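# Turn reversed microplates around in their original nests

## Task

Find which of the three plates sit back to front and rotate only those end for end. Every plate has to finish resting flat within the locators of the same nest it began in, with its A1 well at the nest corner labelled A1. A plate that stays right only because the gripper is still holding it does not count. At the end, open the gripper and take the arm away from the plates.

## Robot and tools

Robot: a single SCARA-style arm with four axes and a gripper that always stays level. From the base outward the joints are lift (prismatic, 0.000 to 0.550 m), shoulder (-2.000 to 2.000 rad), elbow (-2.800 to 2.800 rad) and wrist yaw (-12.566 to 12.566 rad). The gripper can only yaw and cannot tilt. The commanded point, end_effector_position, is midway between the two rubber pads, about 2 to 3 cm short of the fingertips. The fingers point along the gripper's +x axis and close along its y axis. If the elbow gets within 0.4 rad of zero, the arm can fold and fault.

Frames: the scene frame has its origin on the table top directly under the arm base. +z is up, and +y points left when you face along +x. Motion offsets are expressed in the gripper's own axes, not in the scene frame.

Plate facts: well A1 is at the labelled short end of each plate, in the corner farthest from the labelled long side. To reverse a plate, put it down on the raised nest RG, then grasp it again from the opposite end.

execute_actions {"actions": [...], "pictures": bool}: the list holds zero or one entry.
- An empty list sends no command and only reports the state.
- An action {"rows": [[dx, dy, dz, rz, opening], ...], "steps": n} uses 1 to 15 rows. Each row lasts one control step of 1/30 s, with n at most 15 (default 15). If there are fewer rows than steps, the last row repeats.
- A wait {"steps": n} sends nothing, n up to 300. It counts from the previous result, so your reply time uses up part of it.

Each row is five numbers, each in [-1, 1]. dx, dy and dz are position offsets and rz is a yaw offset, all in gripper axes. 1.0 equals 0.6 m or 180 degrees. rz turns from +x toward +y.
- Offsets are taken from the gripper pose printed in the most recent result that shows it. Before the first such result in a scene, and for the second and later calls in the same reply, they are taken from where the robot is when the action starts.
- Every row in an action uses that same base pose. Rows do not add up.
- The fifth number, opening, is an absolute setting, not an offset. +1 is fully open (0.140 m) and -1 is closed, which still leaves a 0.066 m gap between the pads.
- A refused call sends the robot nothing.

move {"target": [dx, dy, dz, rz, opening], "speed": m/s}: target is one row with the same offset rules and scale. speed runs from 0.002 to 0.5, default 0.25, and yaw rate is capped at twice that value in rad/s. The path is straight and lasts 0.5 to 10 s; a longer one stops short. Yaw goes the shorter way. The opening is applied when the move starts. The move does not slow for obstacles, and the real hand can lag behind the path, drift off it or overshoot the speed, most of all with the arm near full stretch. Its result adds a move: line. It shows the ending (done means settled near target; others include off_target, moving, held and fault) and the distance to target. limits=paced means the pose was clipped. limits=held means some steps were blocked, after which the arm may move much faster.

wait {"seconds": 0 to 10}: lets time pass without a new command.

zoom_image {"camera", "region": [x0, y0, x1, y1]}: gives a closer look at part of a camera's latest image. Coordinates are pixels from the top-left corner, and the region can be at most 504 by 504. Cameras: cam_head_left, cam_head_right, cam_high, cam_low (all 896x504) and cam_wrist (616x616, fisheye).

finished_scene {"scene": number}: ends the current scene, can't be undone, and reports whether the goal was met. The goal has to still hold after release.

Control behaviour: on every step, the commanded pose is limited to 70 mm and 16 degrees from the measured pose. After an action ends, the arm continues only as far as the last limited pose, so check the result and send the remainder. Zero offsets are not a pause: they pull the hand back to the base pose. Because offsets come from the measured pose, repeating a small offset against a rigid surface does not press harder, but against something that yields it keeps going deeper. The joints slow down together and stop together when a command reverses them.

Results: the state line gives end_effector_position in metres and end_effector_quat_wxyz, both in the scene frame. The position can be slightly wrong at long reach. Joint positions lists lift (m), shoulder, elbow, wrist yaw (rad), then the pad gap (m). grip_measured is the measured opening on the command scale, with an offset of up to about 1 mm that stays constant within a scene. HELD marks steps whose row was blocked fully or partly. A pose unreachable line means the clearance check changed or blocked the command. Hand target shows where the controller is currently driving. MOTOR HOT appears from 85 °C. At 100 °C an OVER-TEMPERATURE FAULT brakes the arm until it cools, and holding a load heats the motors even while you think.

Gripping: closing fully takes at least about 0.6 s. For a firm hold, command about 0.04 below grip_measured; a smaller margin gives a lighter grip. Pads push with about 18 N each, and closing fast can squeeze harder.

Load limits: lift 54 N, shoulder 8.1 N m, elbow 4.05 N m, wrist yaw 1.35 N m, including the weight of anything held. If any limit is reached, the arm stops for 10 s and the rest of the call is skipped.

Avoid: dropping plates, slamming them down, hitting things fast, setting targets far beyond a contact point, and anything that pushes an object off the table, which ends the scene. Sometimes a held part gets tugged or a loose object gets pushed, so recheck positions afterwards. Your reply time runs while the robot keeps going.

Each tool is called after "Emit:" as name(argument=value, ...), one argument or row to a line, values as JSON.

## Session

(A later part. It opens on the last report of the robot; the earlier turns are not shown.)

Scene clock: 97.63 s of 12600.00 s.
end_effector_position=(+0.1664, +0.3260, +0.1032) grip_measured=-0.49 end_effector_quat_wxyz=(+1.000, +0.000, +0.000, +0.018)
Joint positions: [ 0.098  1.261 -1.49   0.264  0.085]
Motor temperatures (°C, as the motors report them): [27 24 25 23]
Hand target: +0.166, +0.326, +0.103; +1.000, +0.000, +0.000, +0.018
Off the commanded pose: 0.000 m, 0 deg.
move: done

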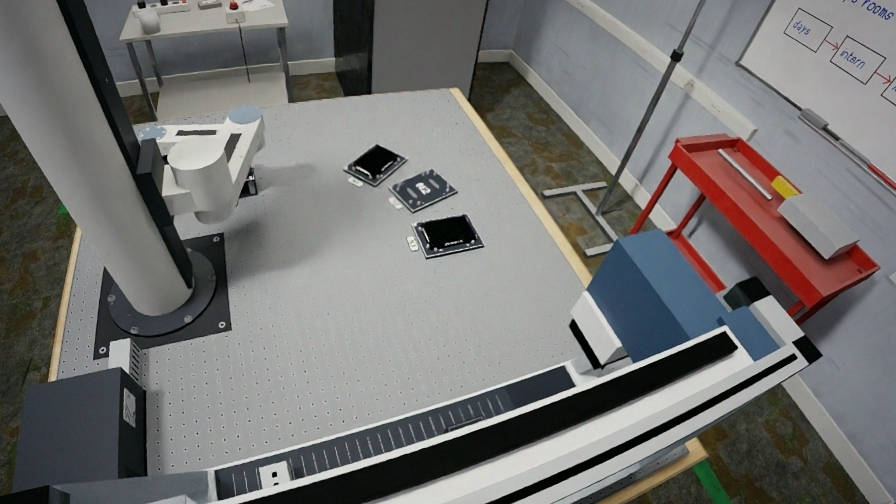

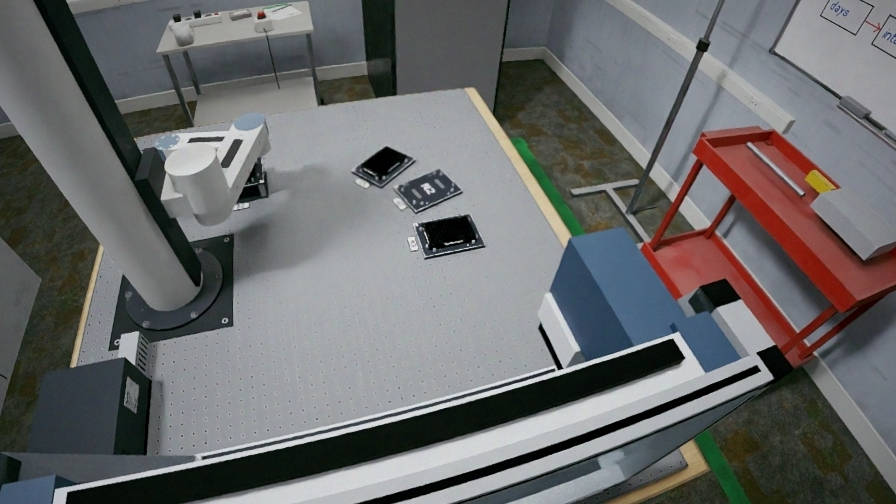

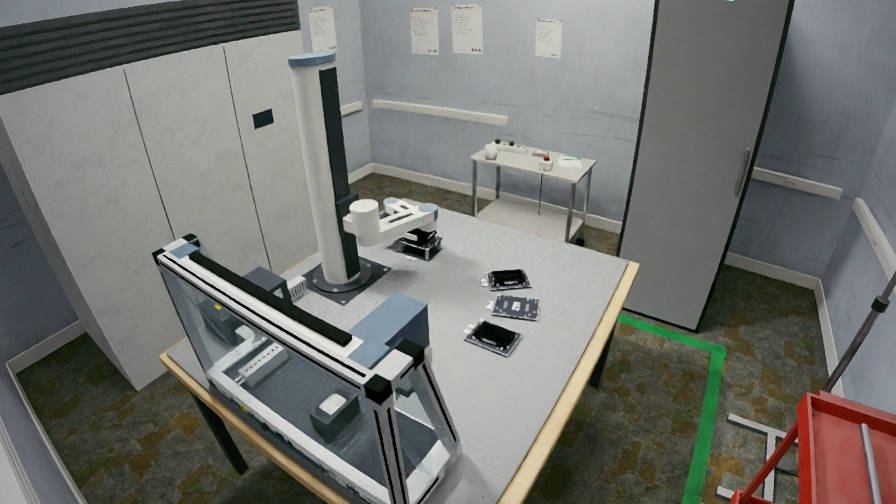

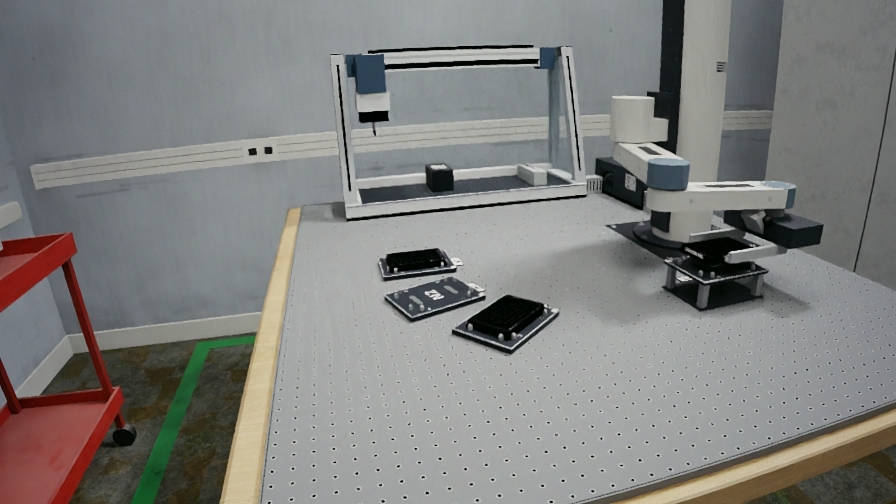

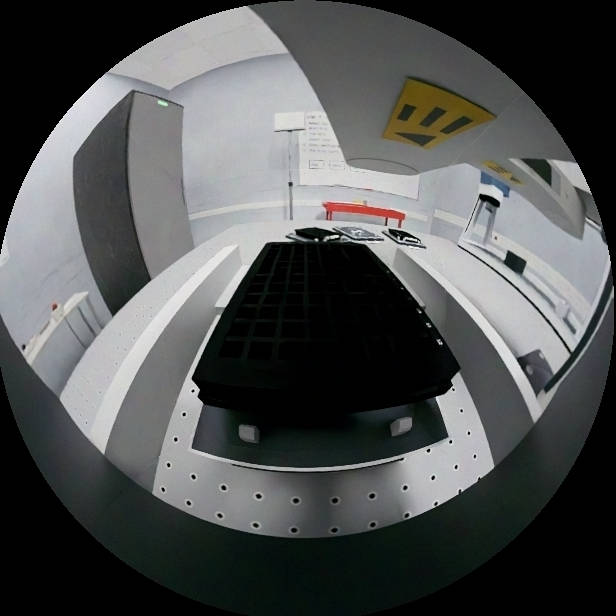

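Emit:
move(
  target=[0.0004,0.0008,-0.0397,0,-0.55],
  speed=0.03,
)

Emit:
execute_actions(
  actions=[
    {"rows":[[0,0,0,0,-0.2],[0,0,0,0,-0.2],[0,0,0,0,-0.2],[0,0,0,0,-0.2],[0,0,0,0,-0.2],[0,0,0,0,-0.2],[0,0,0.01,0,-0.2],[0,0,0.02,0,-0.2],[0,0,0.03,0,-0.2],[0,0,0.0397,0,-0.2]],"steps":15},
  ],
)

Scene clock: 102.33 s of 12600.00 s.
end_effector_position=(+0.1666, +0.3264, +0.0793) grip_measured=-0.49 end_effector_quat_wxyz=(+1.000, +0.000, +0.000, +0.018)
Joint positions: [ 0.074  1.261 -1.492  0.266  0.085]
Motor temperatures (°C, as the motors report them): [27 24 25 23]
Hand target: +0.167, +0.327, +0.079; +1.000, +0.000, +0.000, +0.018
Off the commanded pose: 0.000 m, 0 deg.
After step 90, 0.67 s passed at rest.
move: done

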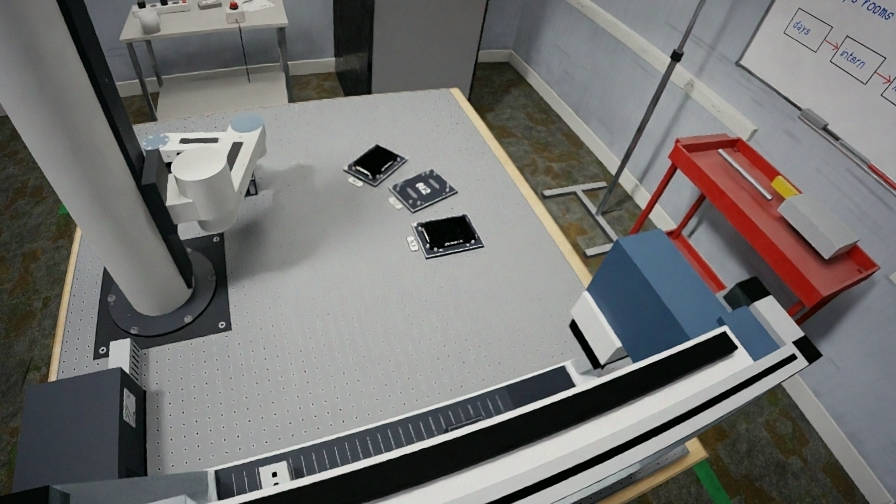

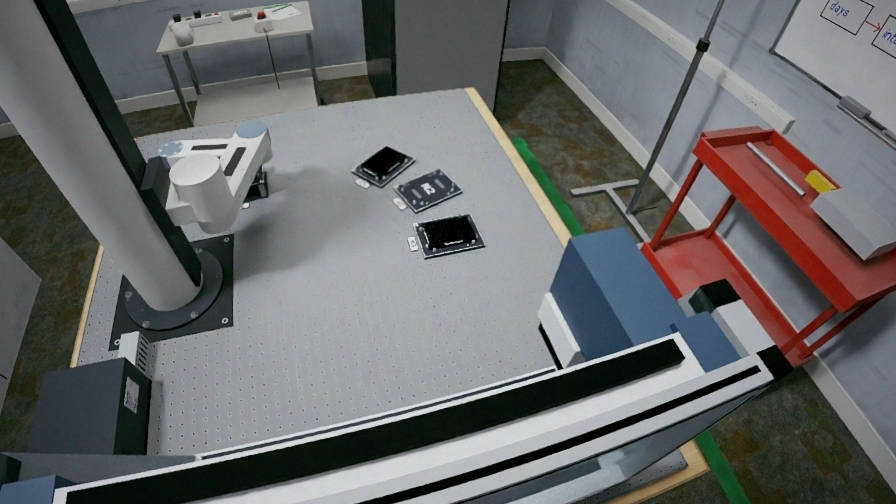

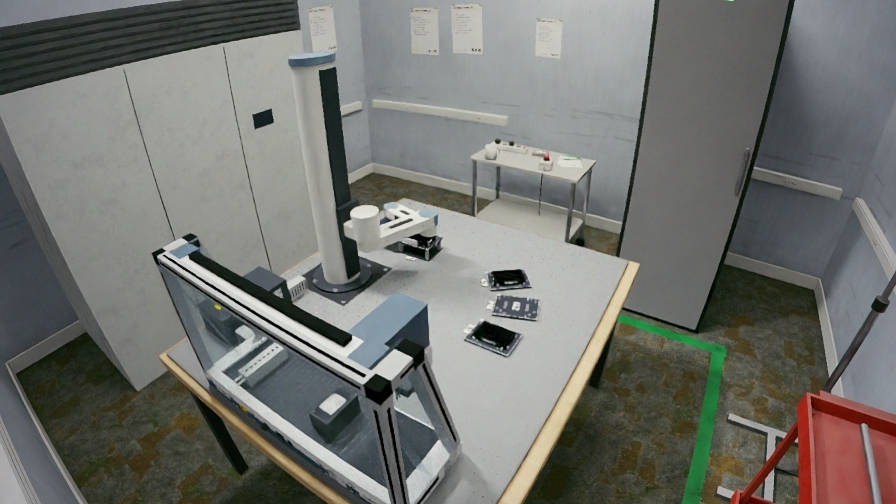

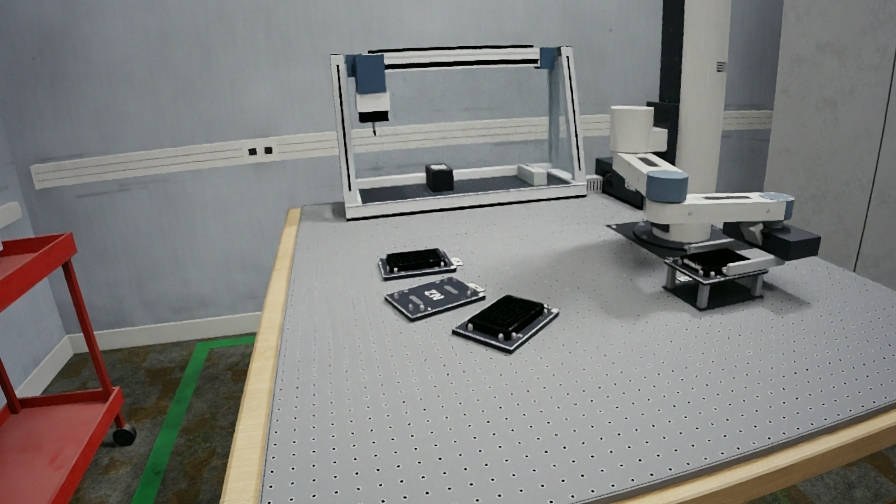

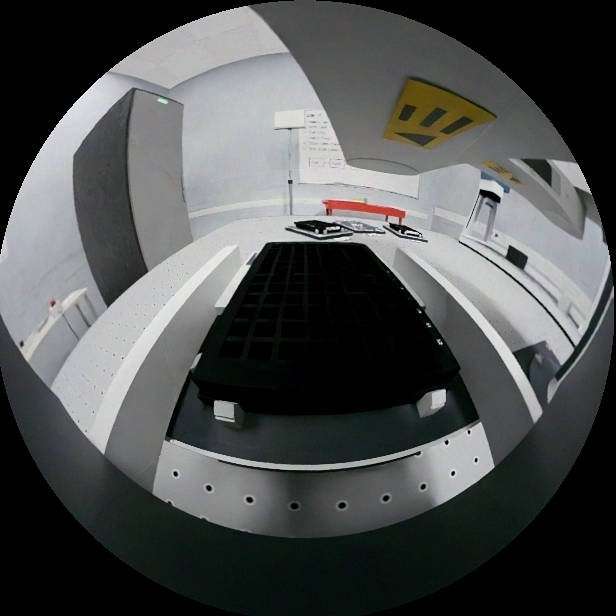

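Scene clock: 102.83 s of 12600.00 s.
end_effector_position=(+0.1666, +0.3264, +0.1034) grip_measured=-0.20 end_effector_quat_wxyz=(+1.000, +0.000, +0.000, +0.018)
Joint positions: [ 0.098  1.261 -1.492  0.266  0.096]
Motor temperatures (°C, as the motors report them): [27 24 25 23]
Hand target: +0.167, +0.326, +0.103; +1.000, +0.000, +0.000, +0.018
Off the commanded pose: 0.000 m, 0 deg.
Steps of this call (steps 1 to 15: all 15 steps of this action). Readings (end_effector_position):
1: (+0.1666, +0.3264, +0.0793)
2: (+0.1666, +0.3264, +0.0793)
4: (+0.1666, +0.3264, +0.0793)
8: (+0.1666, +0.3264, +0.0804)
15: the state above

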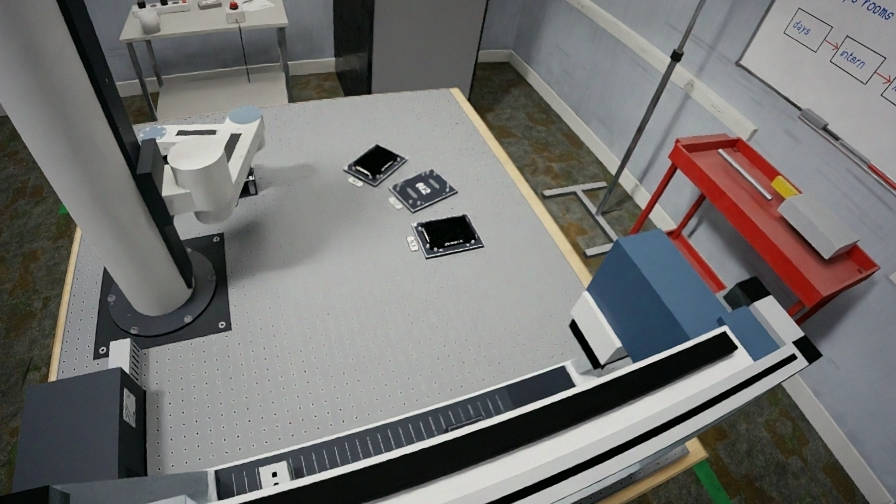

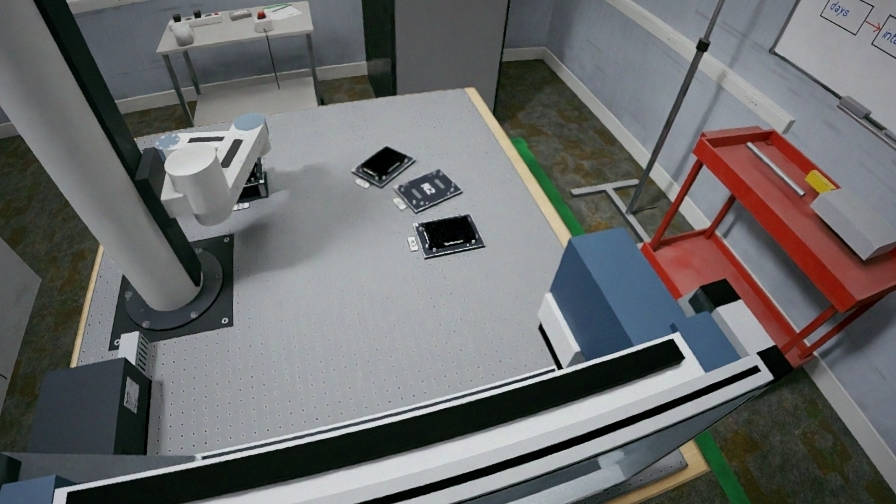

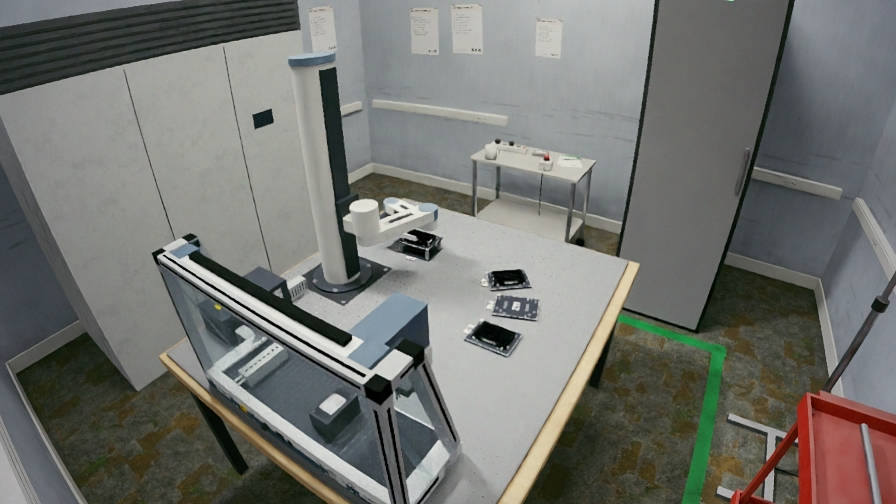

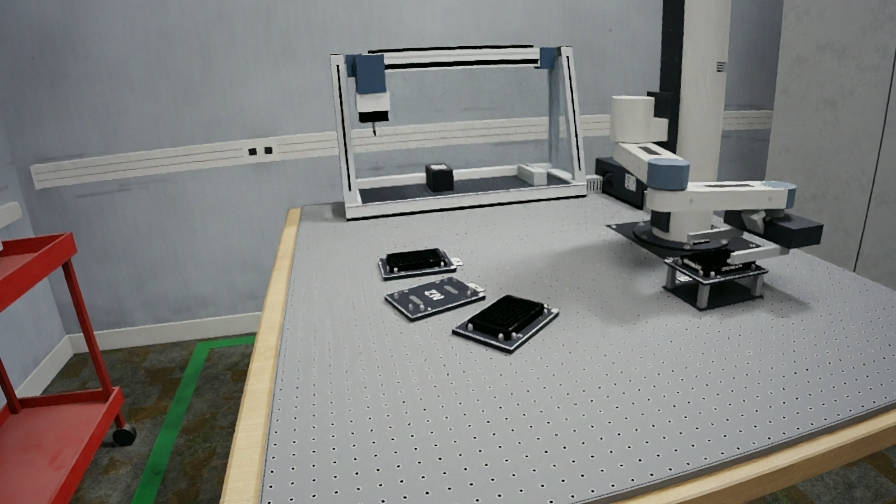

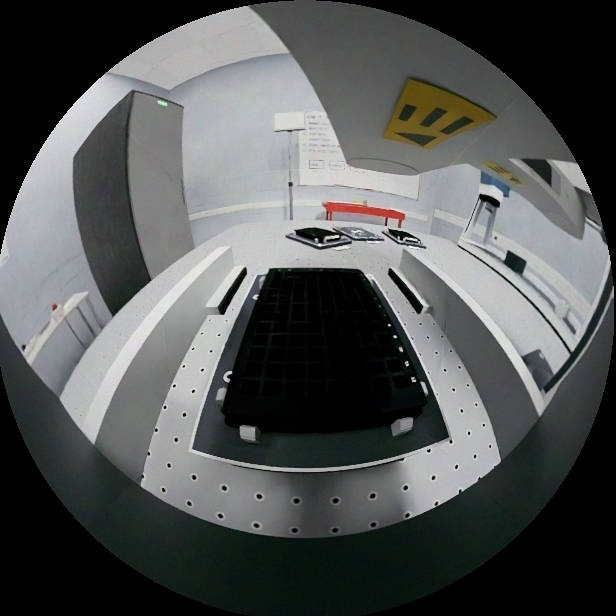

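Emit:
move(
  target=[-0.0035,-0.0006,0,-0.999,-0.2],
  speed=0.5,
)

Emit:
move(
  target=[0,0,-0.0401,-0.0014,-0.2],
  speed=0.08,
)

Scene clock: 109.87 s of 12600.00 s.
end_effector_position=(+0.1645, +0.3261, +0.1033) grip_measured=-0.20 end_effector_quat_wxyz=(-0.019, -0.000, -0.000, +1.000)
Joint positions: [ 0.098  0.46  -1.501 -2.063  0.096]
Motor temperatures (°C, as the motors report them): [27 24 25 23]
Hand target: +0.164, +0.326, +0.103; -0.019, -0.000, -0.000, +1.000
Off the commanded pose: 0.000 m, 0 deg.
After step 90, 0.43 s passed at rest.
move: done

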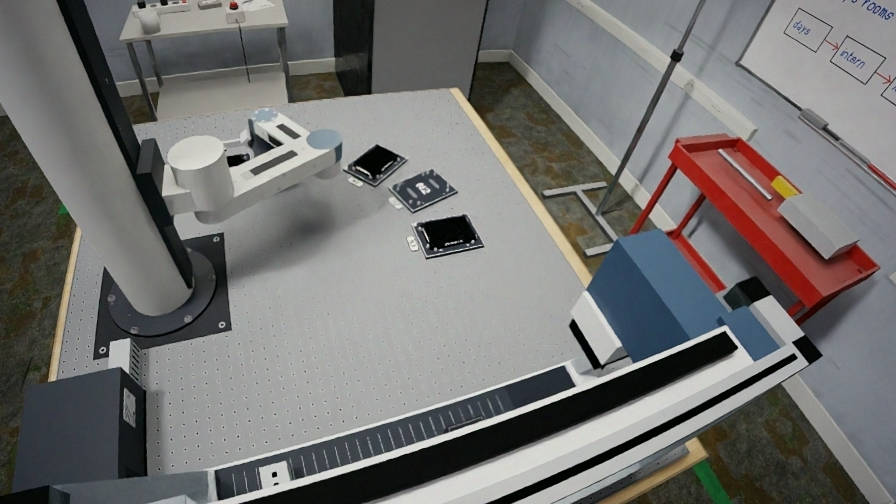

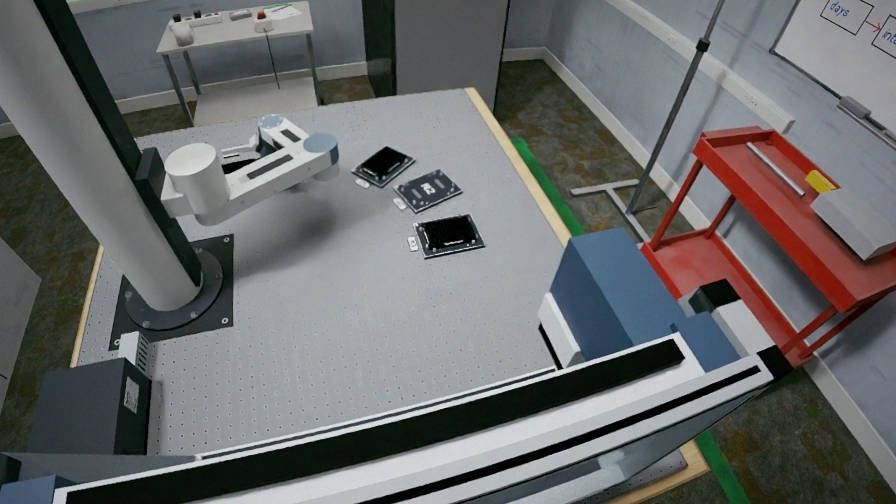

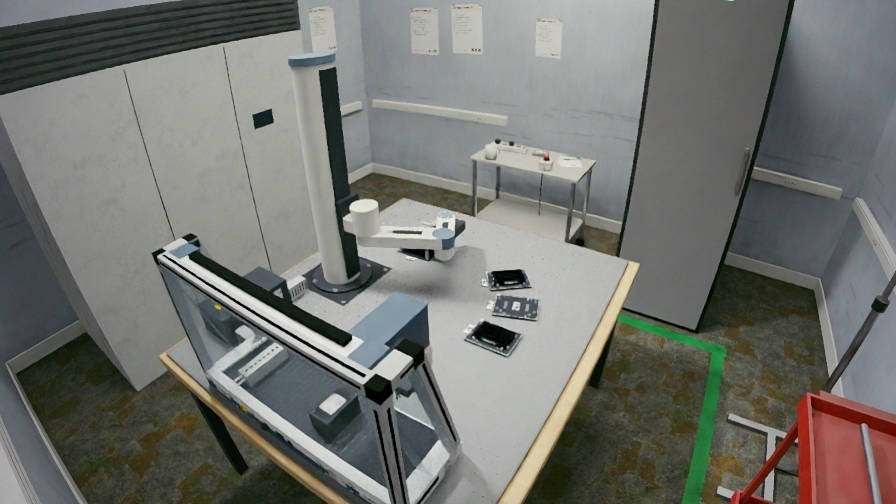

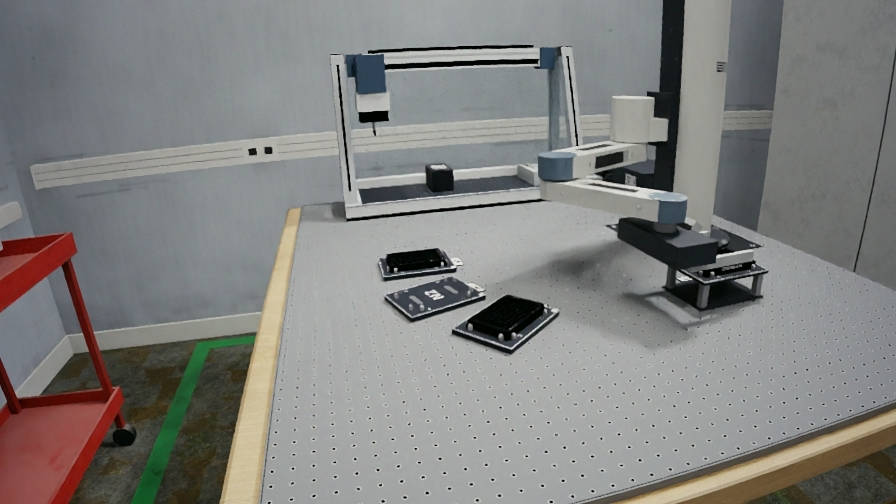

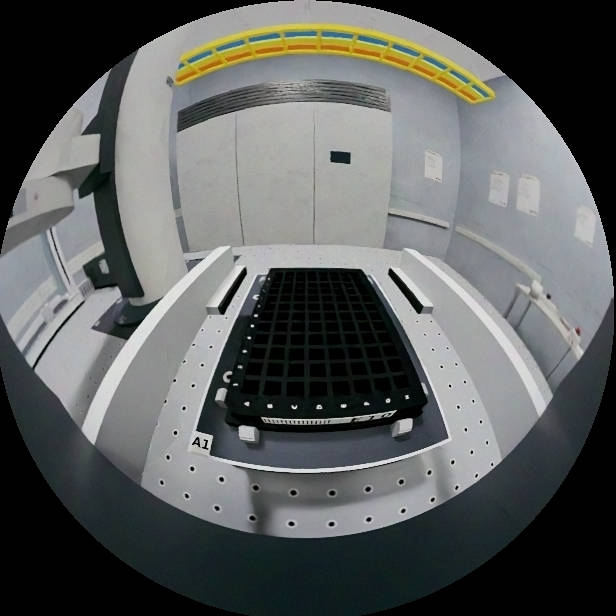

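Scene clock: 110.57 s of 12600.00 s.
end_effector_position=(+0.1645, +0.3261, +0.0792) grip_measured=-0.20 end_effector_quat_wxyz=(-0.017, -0.000, -0.000, +1.000)
Joint positions: [ 0.074  0.459 -1.498 -2.068  0.096]
Motor temperatures (°C, as the motors report them): [27 24 25 23]
Hand target: +0.165, +0.326, +0.079; -0.017, -0.000, -0.000, +1.000
Off the commanded pose: 0.000 m, 0 deg.
move: done

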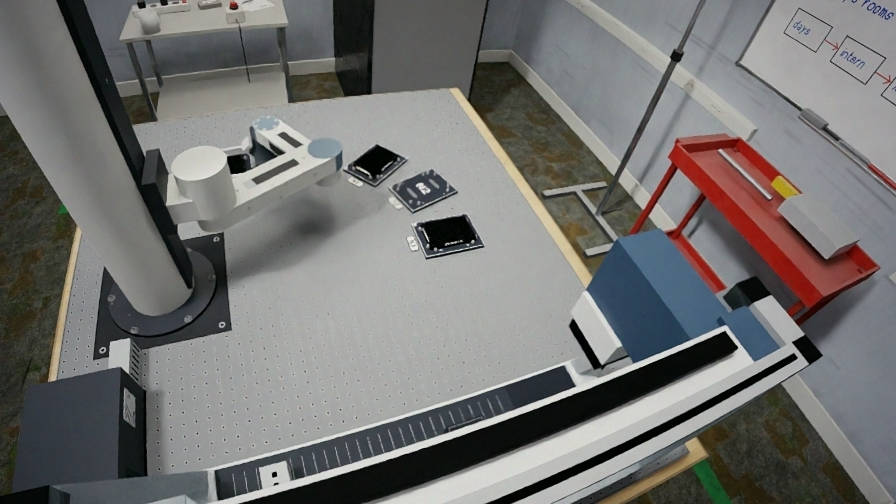

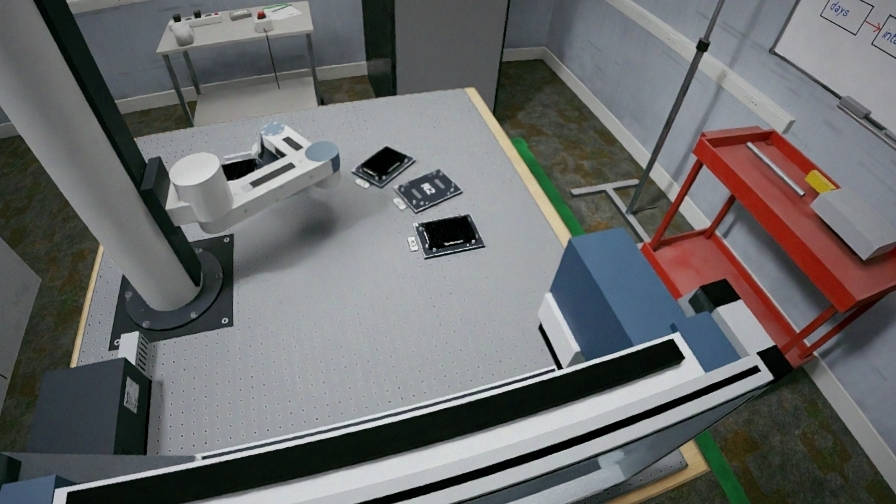

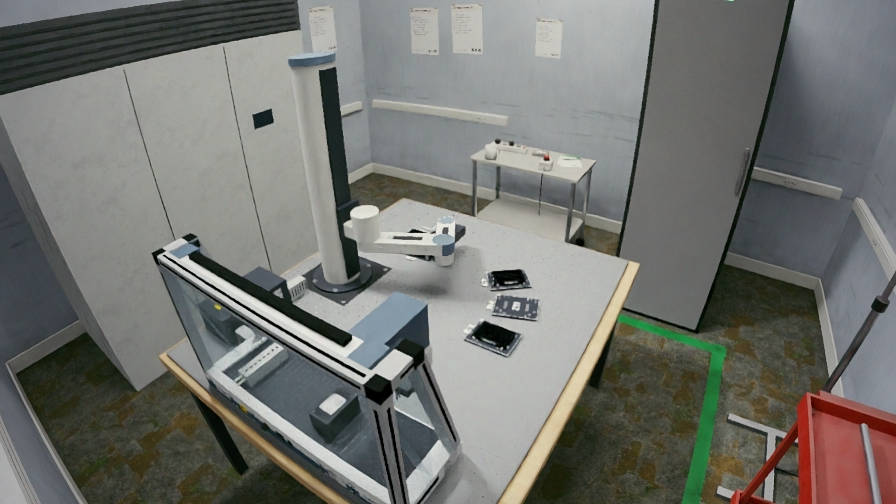

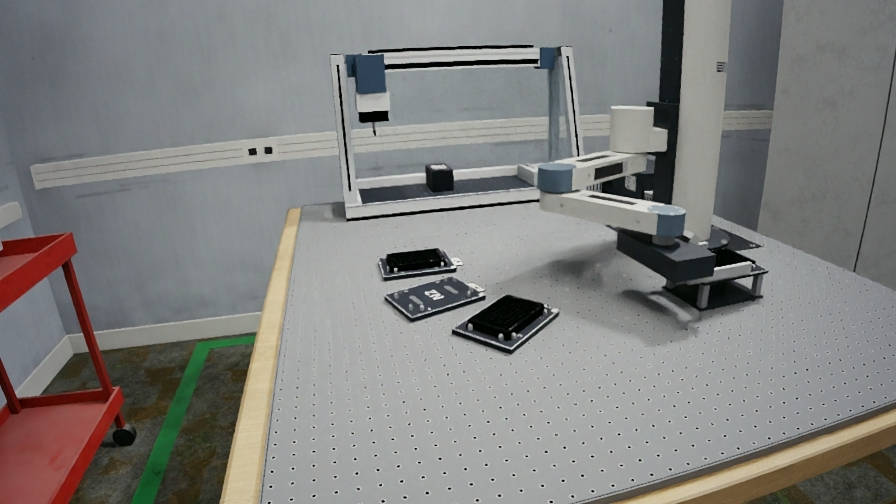

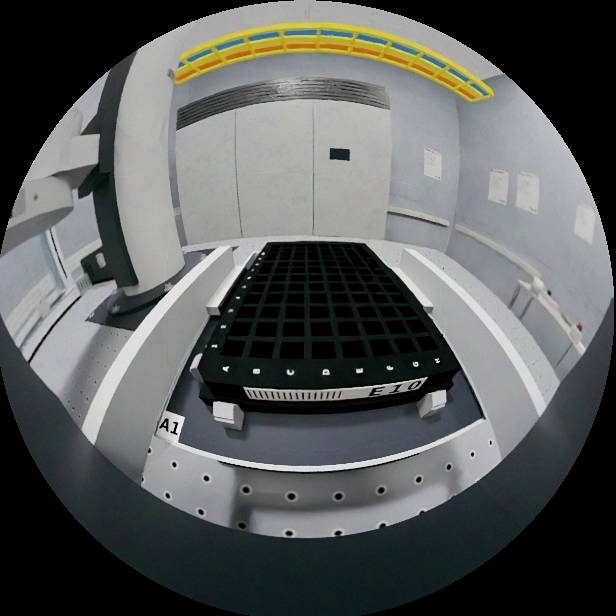

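Emit:
execute_actions(
  actions=[
    {"rows":[[0,0,0,0,-0.3],[0,0,0,0,-0.38],[0,0,0,0,-0.42],[0,0,0,0,-0.45],[0,0,0,0,-0.47],[0,0,0,0,-0.49],[0,0,0,0,-0.51],[0,0,0,0,-0.53],[0,0,0,0,-0.55]],"steps":13},
  ],
  pictures=false,
)

Emit:
move(
  target=[0,0,0.05,0,-0.55],
  speed=0.1,
)

Emit:
move(
  target=[-0.8932,0.2829,-0.07,-0.9093,-0.55],
  speed=0.5,
)

Scene clock: 118.40 s of 12600.00 s.
end_effector_position=(+0.1645, +0.3261, +0.0792) grip_measured=-0.49 end_effector_quat_wxyz=(-0.017, -0.000, -0.000, +1.000)
Joint positions: [ 0.074  0.459 -1.498 -2.068  0.085]
Motor temperatures (°C, as the motors report them): [27 24 25 23]
Hand target: +0.164, +0.326, +0.079; -0.017, -0.000, -0.000, +1.000
Off the commanded pose: 0.000 m, 0 deg.
Steps of this call (steps 1 to 90: nothing new was sent; then 4.40 s passed at rest; steps 91 to 103: all 13 steps of this action). Readings (end_effector_position):
91: (+0.1645, +0.3261, +0.0792)
92: (+0.1645, +0.3261, +0.0792)
94: (+0.1645, +0.3261, +0.0792)
98: (+0.1645, +0.3261, +0.0792)
103: the state above

Scene clock: 119.37 s of 12600.00 s.
end_effector_position=(+0.1645, +0.3261, +0.1093) grip_measured=-0.49 end_effector_quat_wxyz=(-0.017, -0.000, -0.000, +1.000)
Joint positions: [ 0.104  0.459 -1.498 -2.068  0.085]
Motor temperatures (°C, as the motors report them): [27 24 25 23]
Hand target: +0.164, +0.326, +0.109; -0.017, -0.000, -0.000, +1.000
Off the commanded pose: 0.000 m, 0 deg.
move: done

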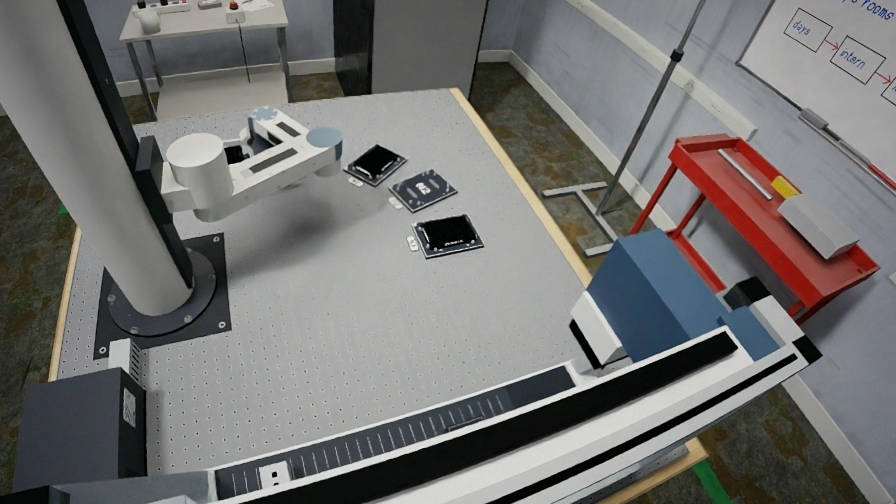

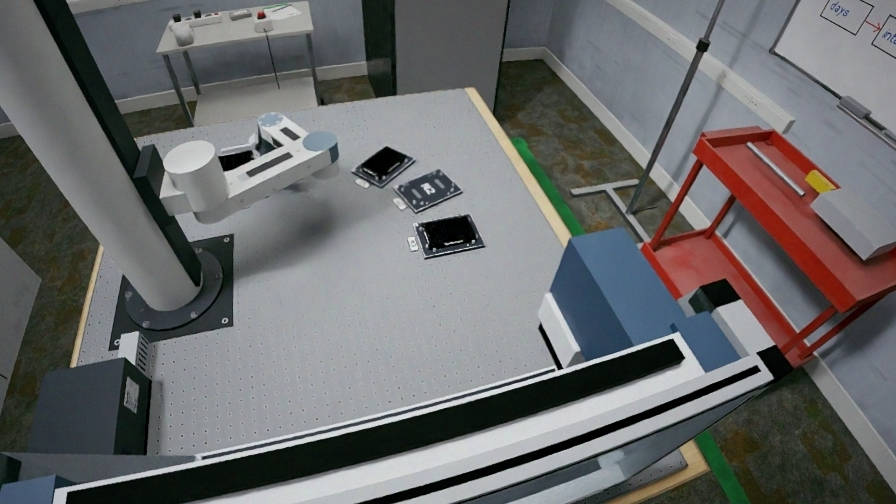

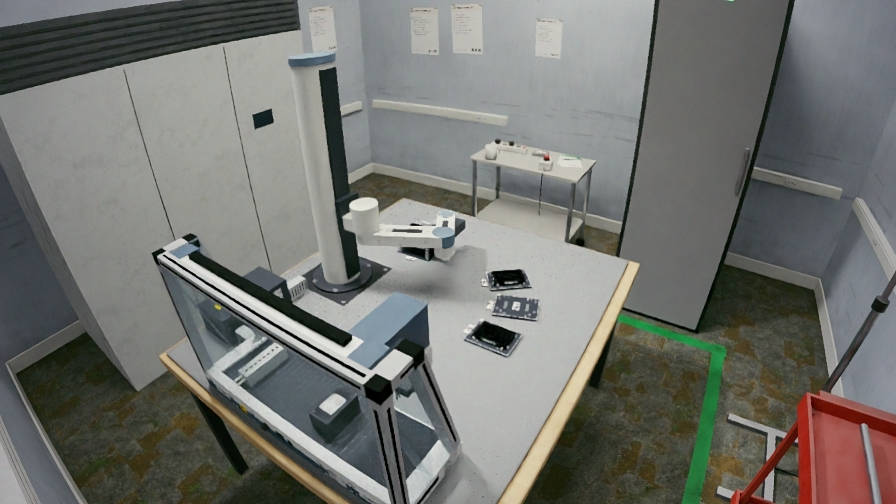

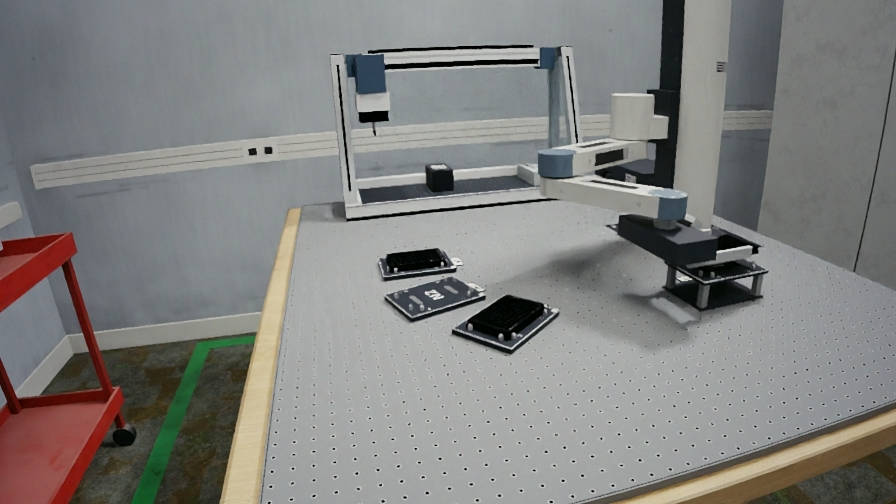

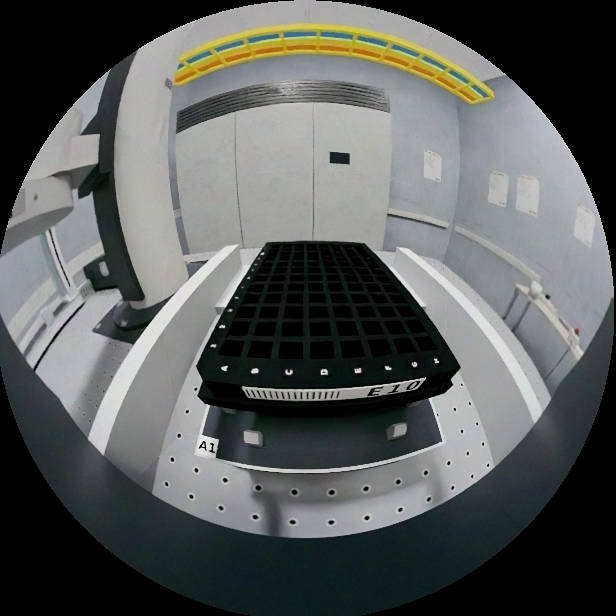

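Scene clock: 122.67 s of 12600.00 s.
end_effector_position=(+0.7059, +0.1749, +0.0673) grip_measured=-0.49 end_effector_quat_wxyz=(+0.987, -0.000, -0.000, +0.159)
Joint positions: [ 0.062 -0.261 -1.87  -3.834  0.085]
Motor temperatures (°C, as the motors report them): [27 24 25 23]
Hand target: +0.706, +0.175, +0.067; +0.987, -0.000, -0.000, +0.159
Off the commanded pose: 0.000 m, 0 deg.
move: done

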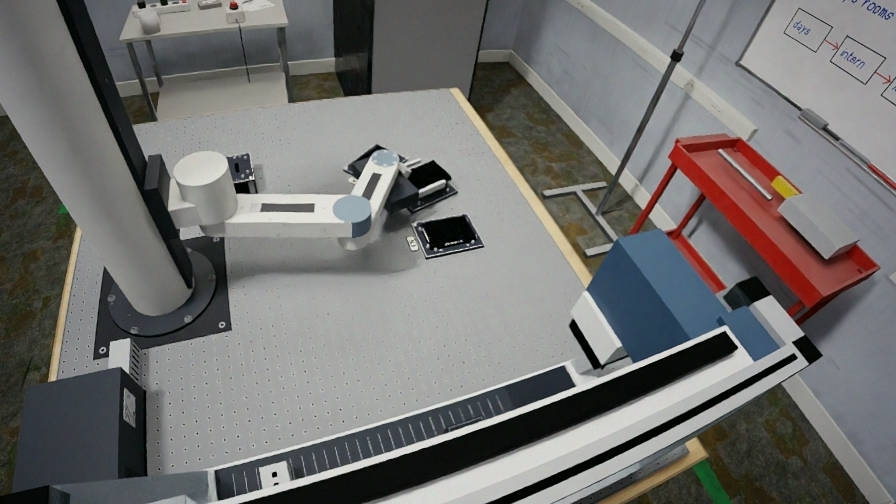

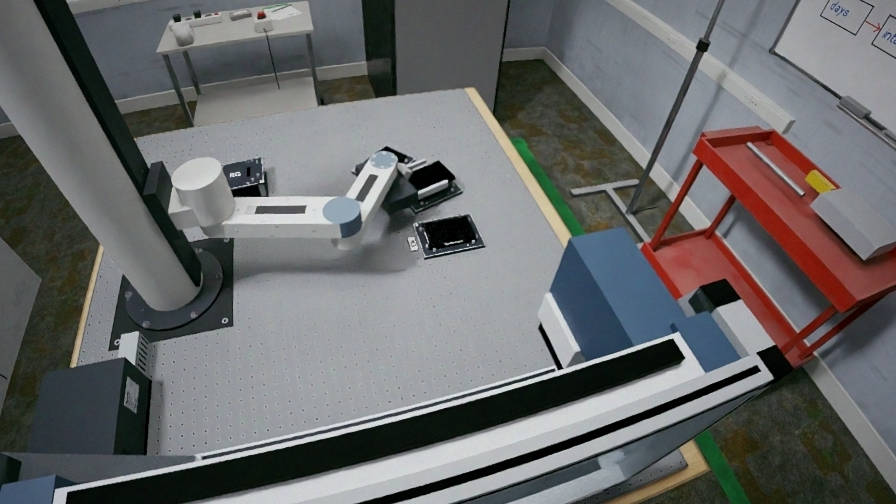

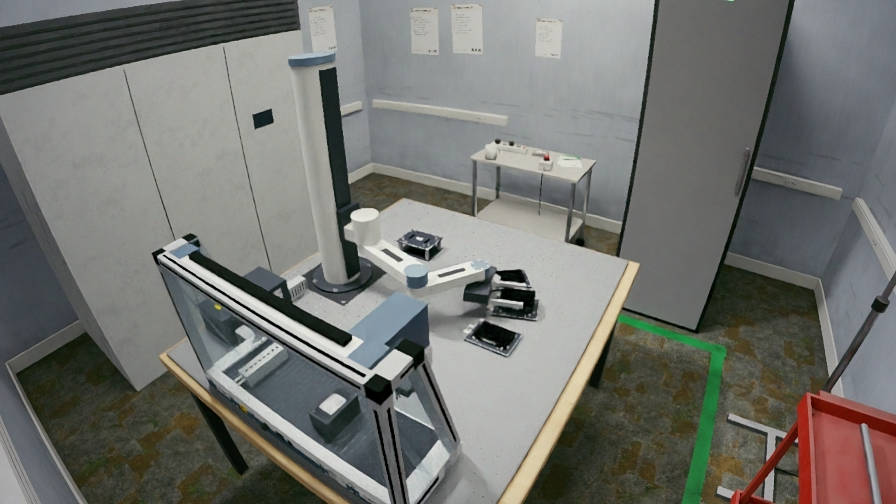

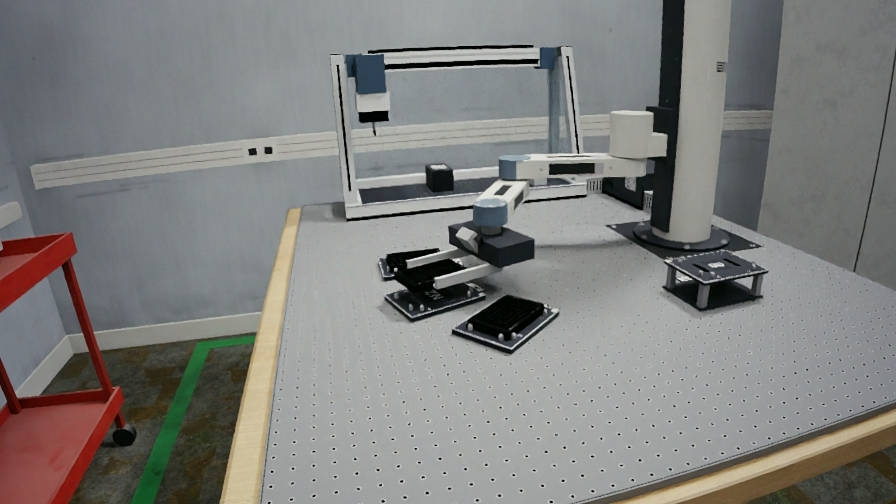

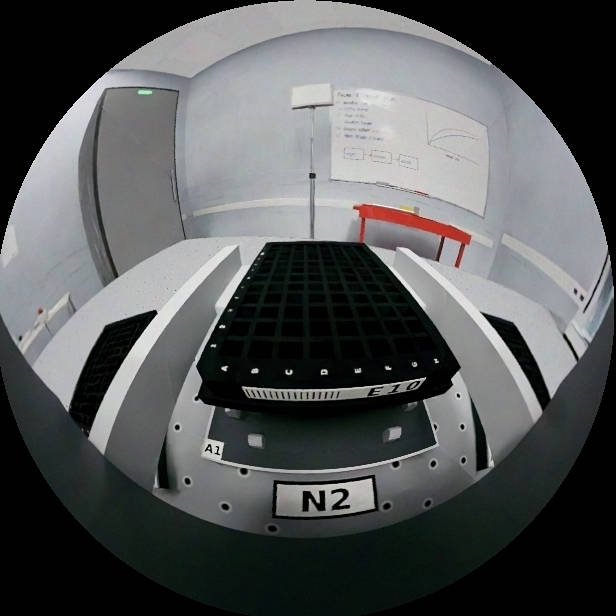

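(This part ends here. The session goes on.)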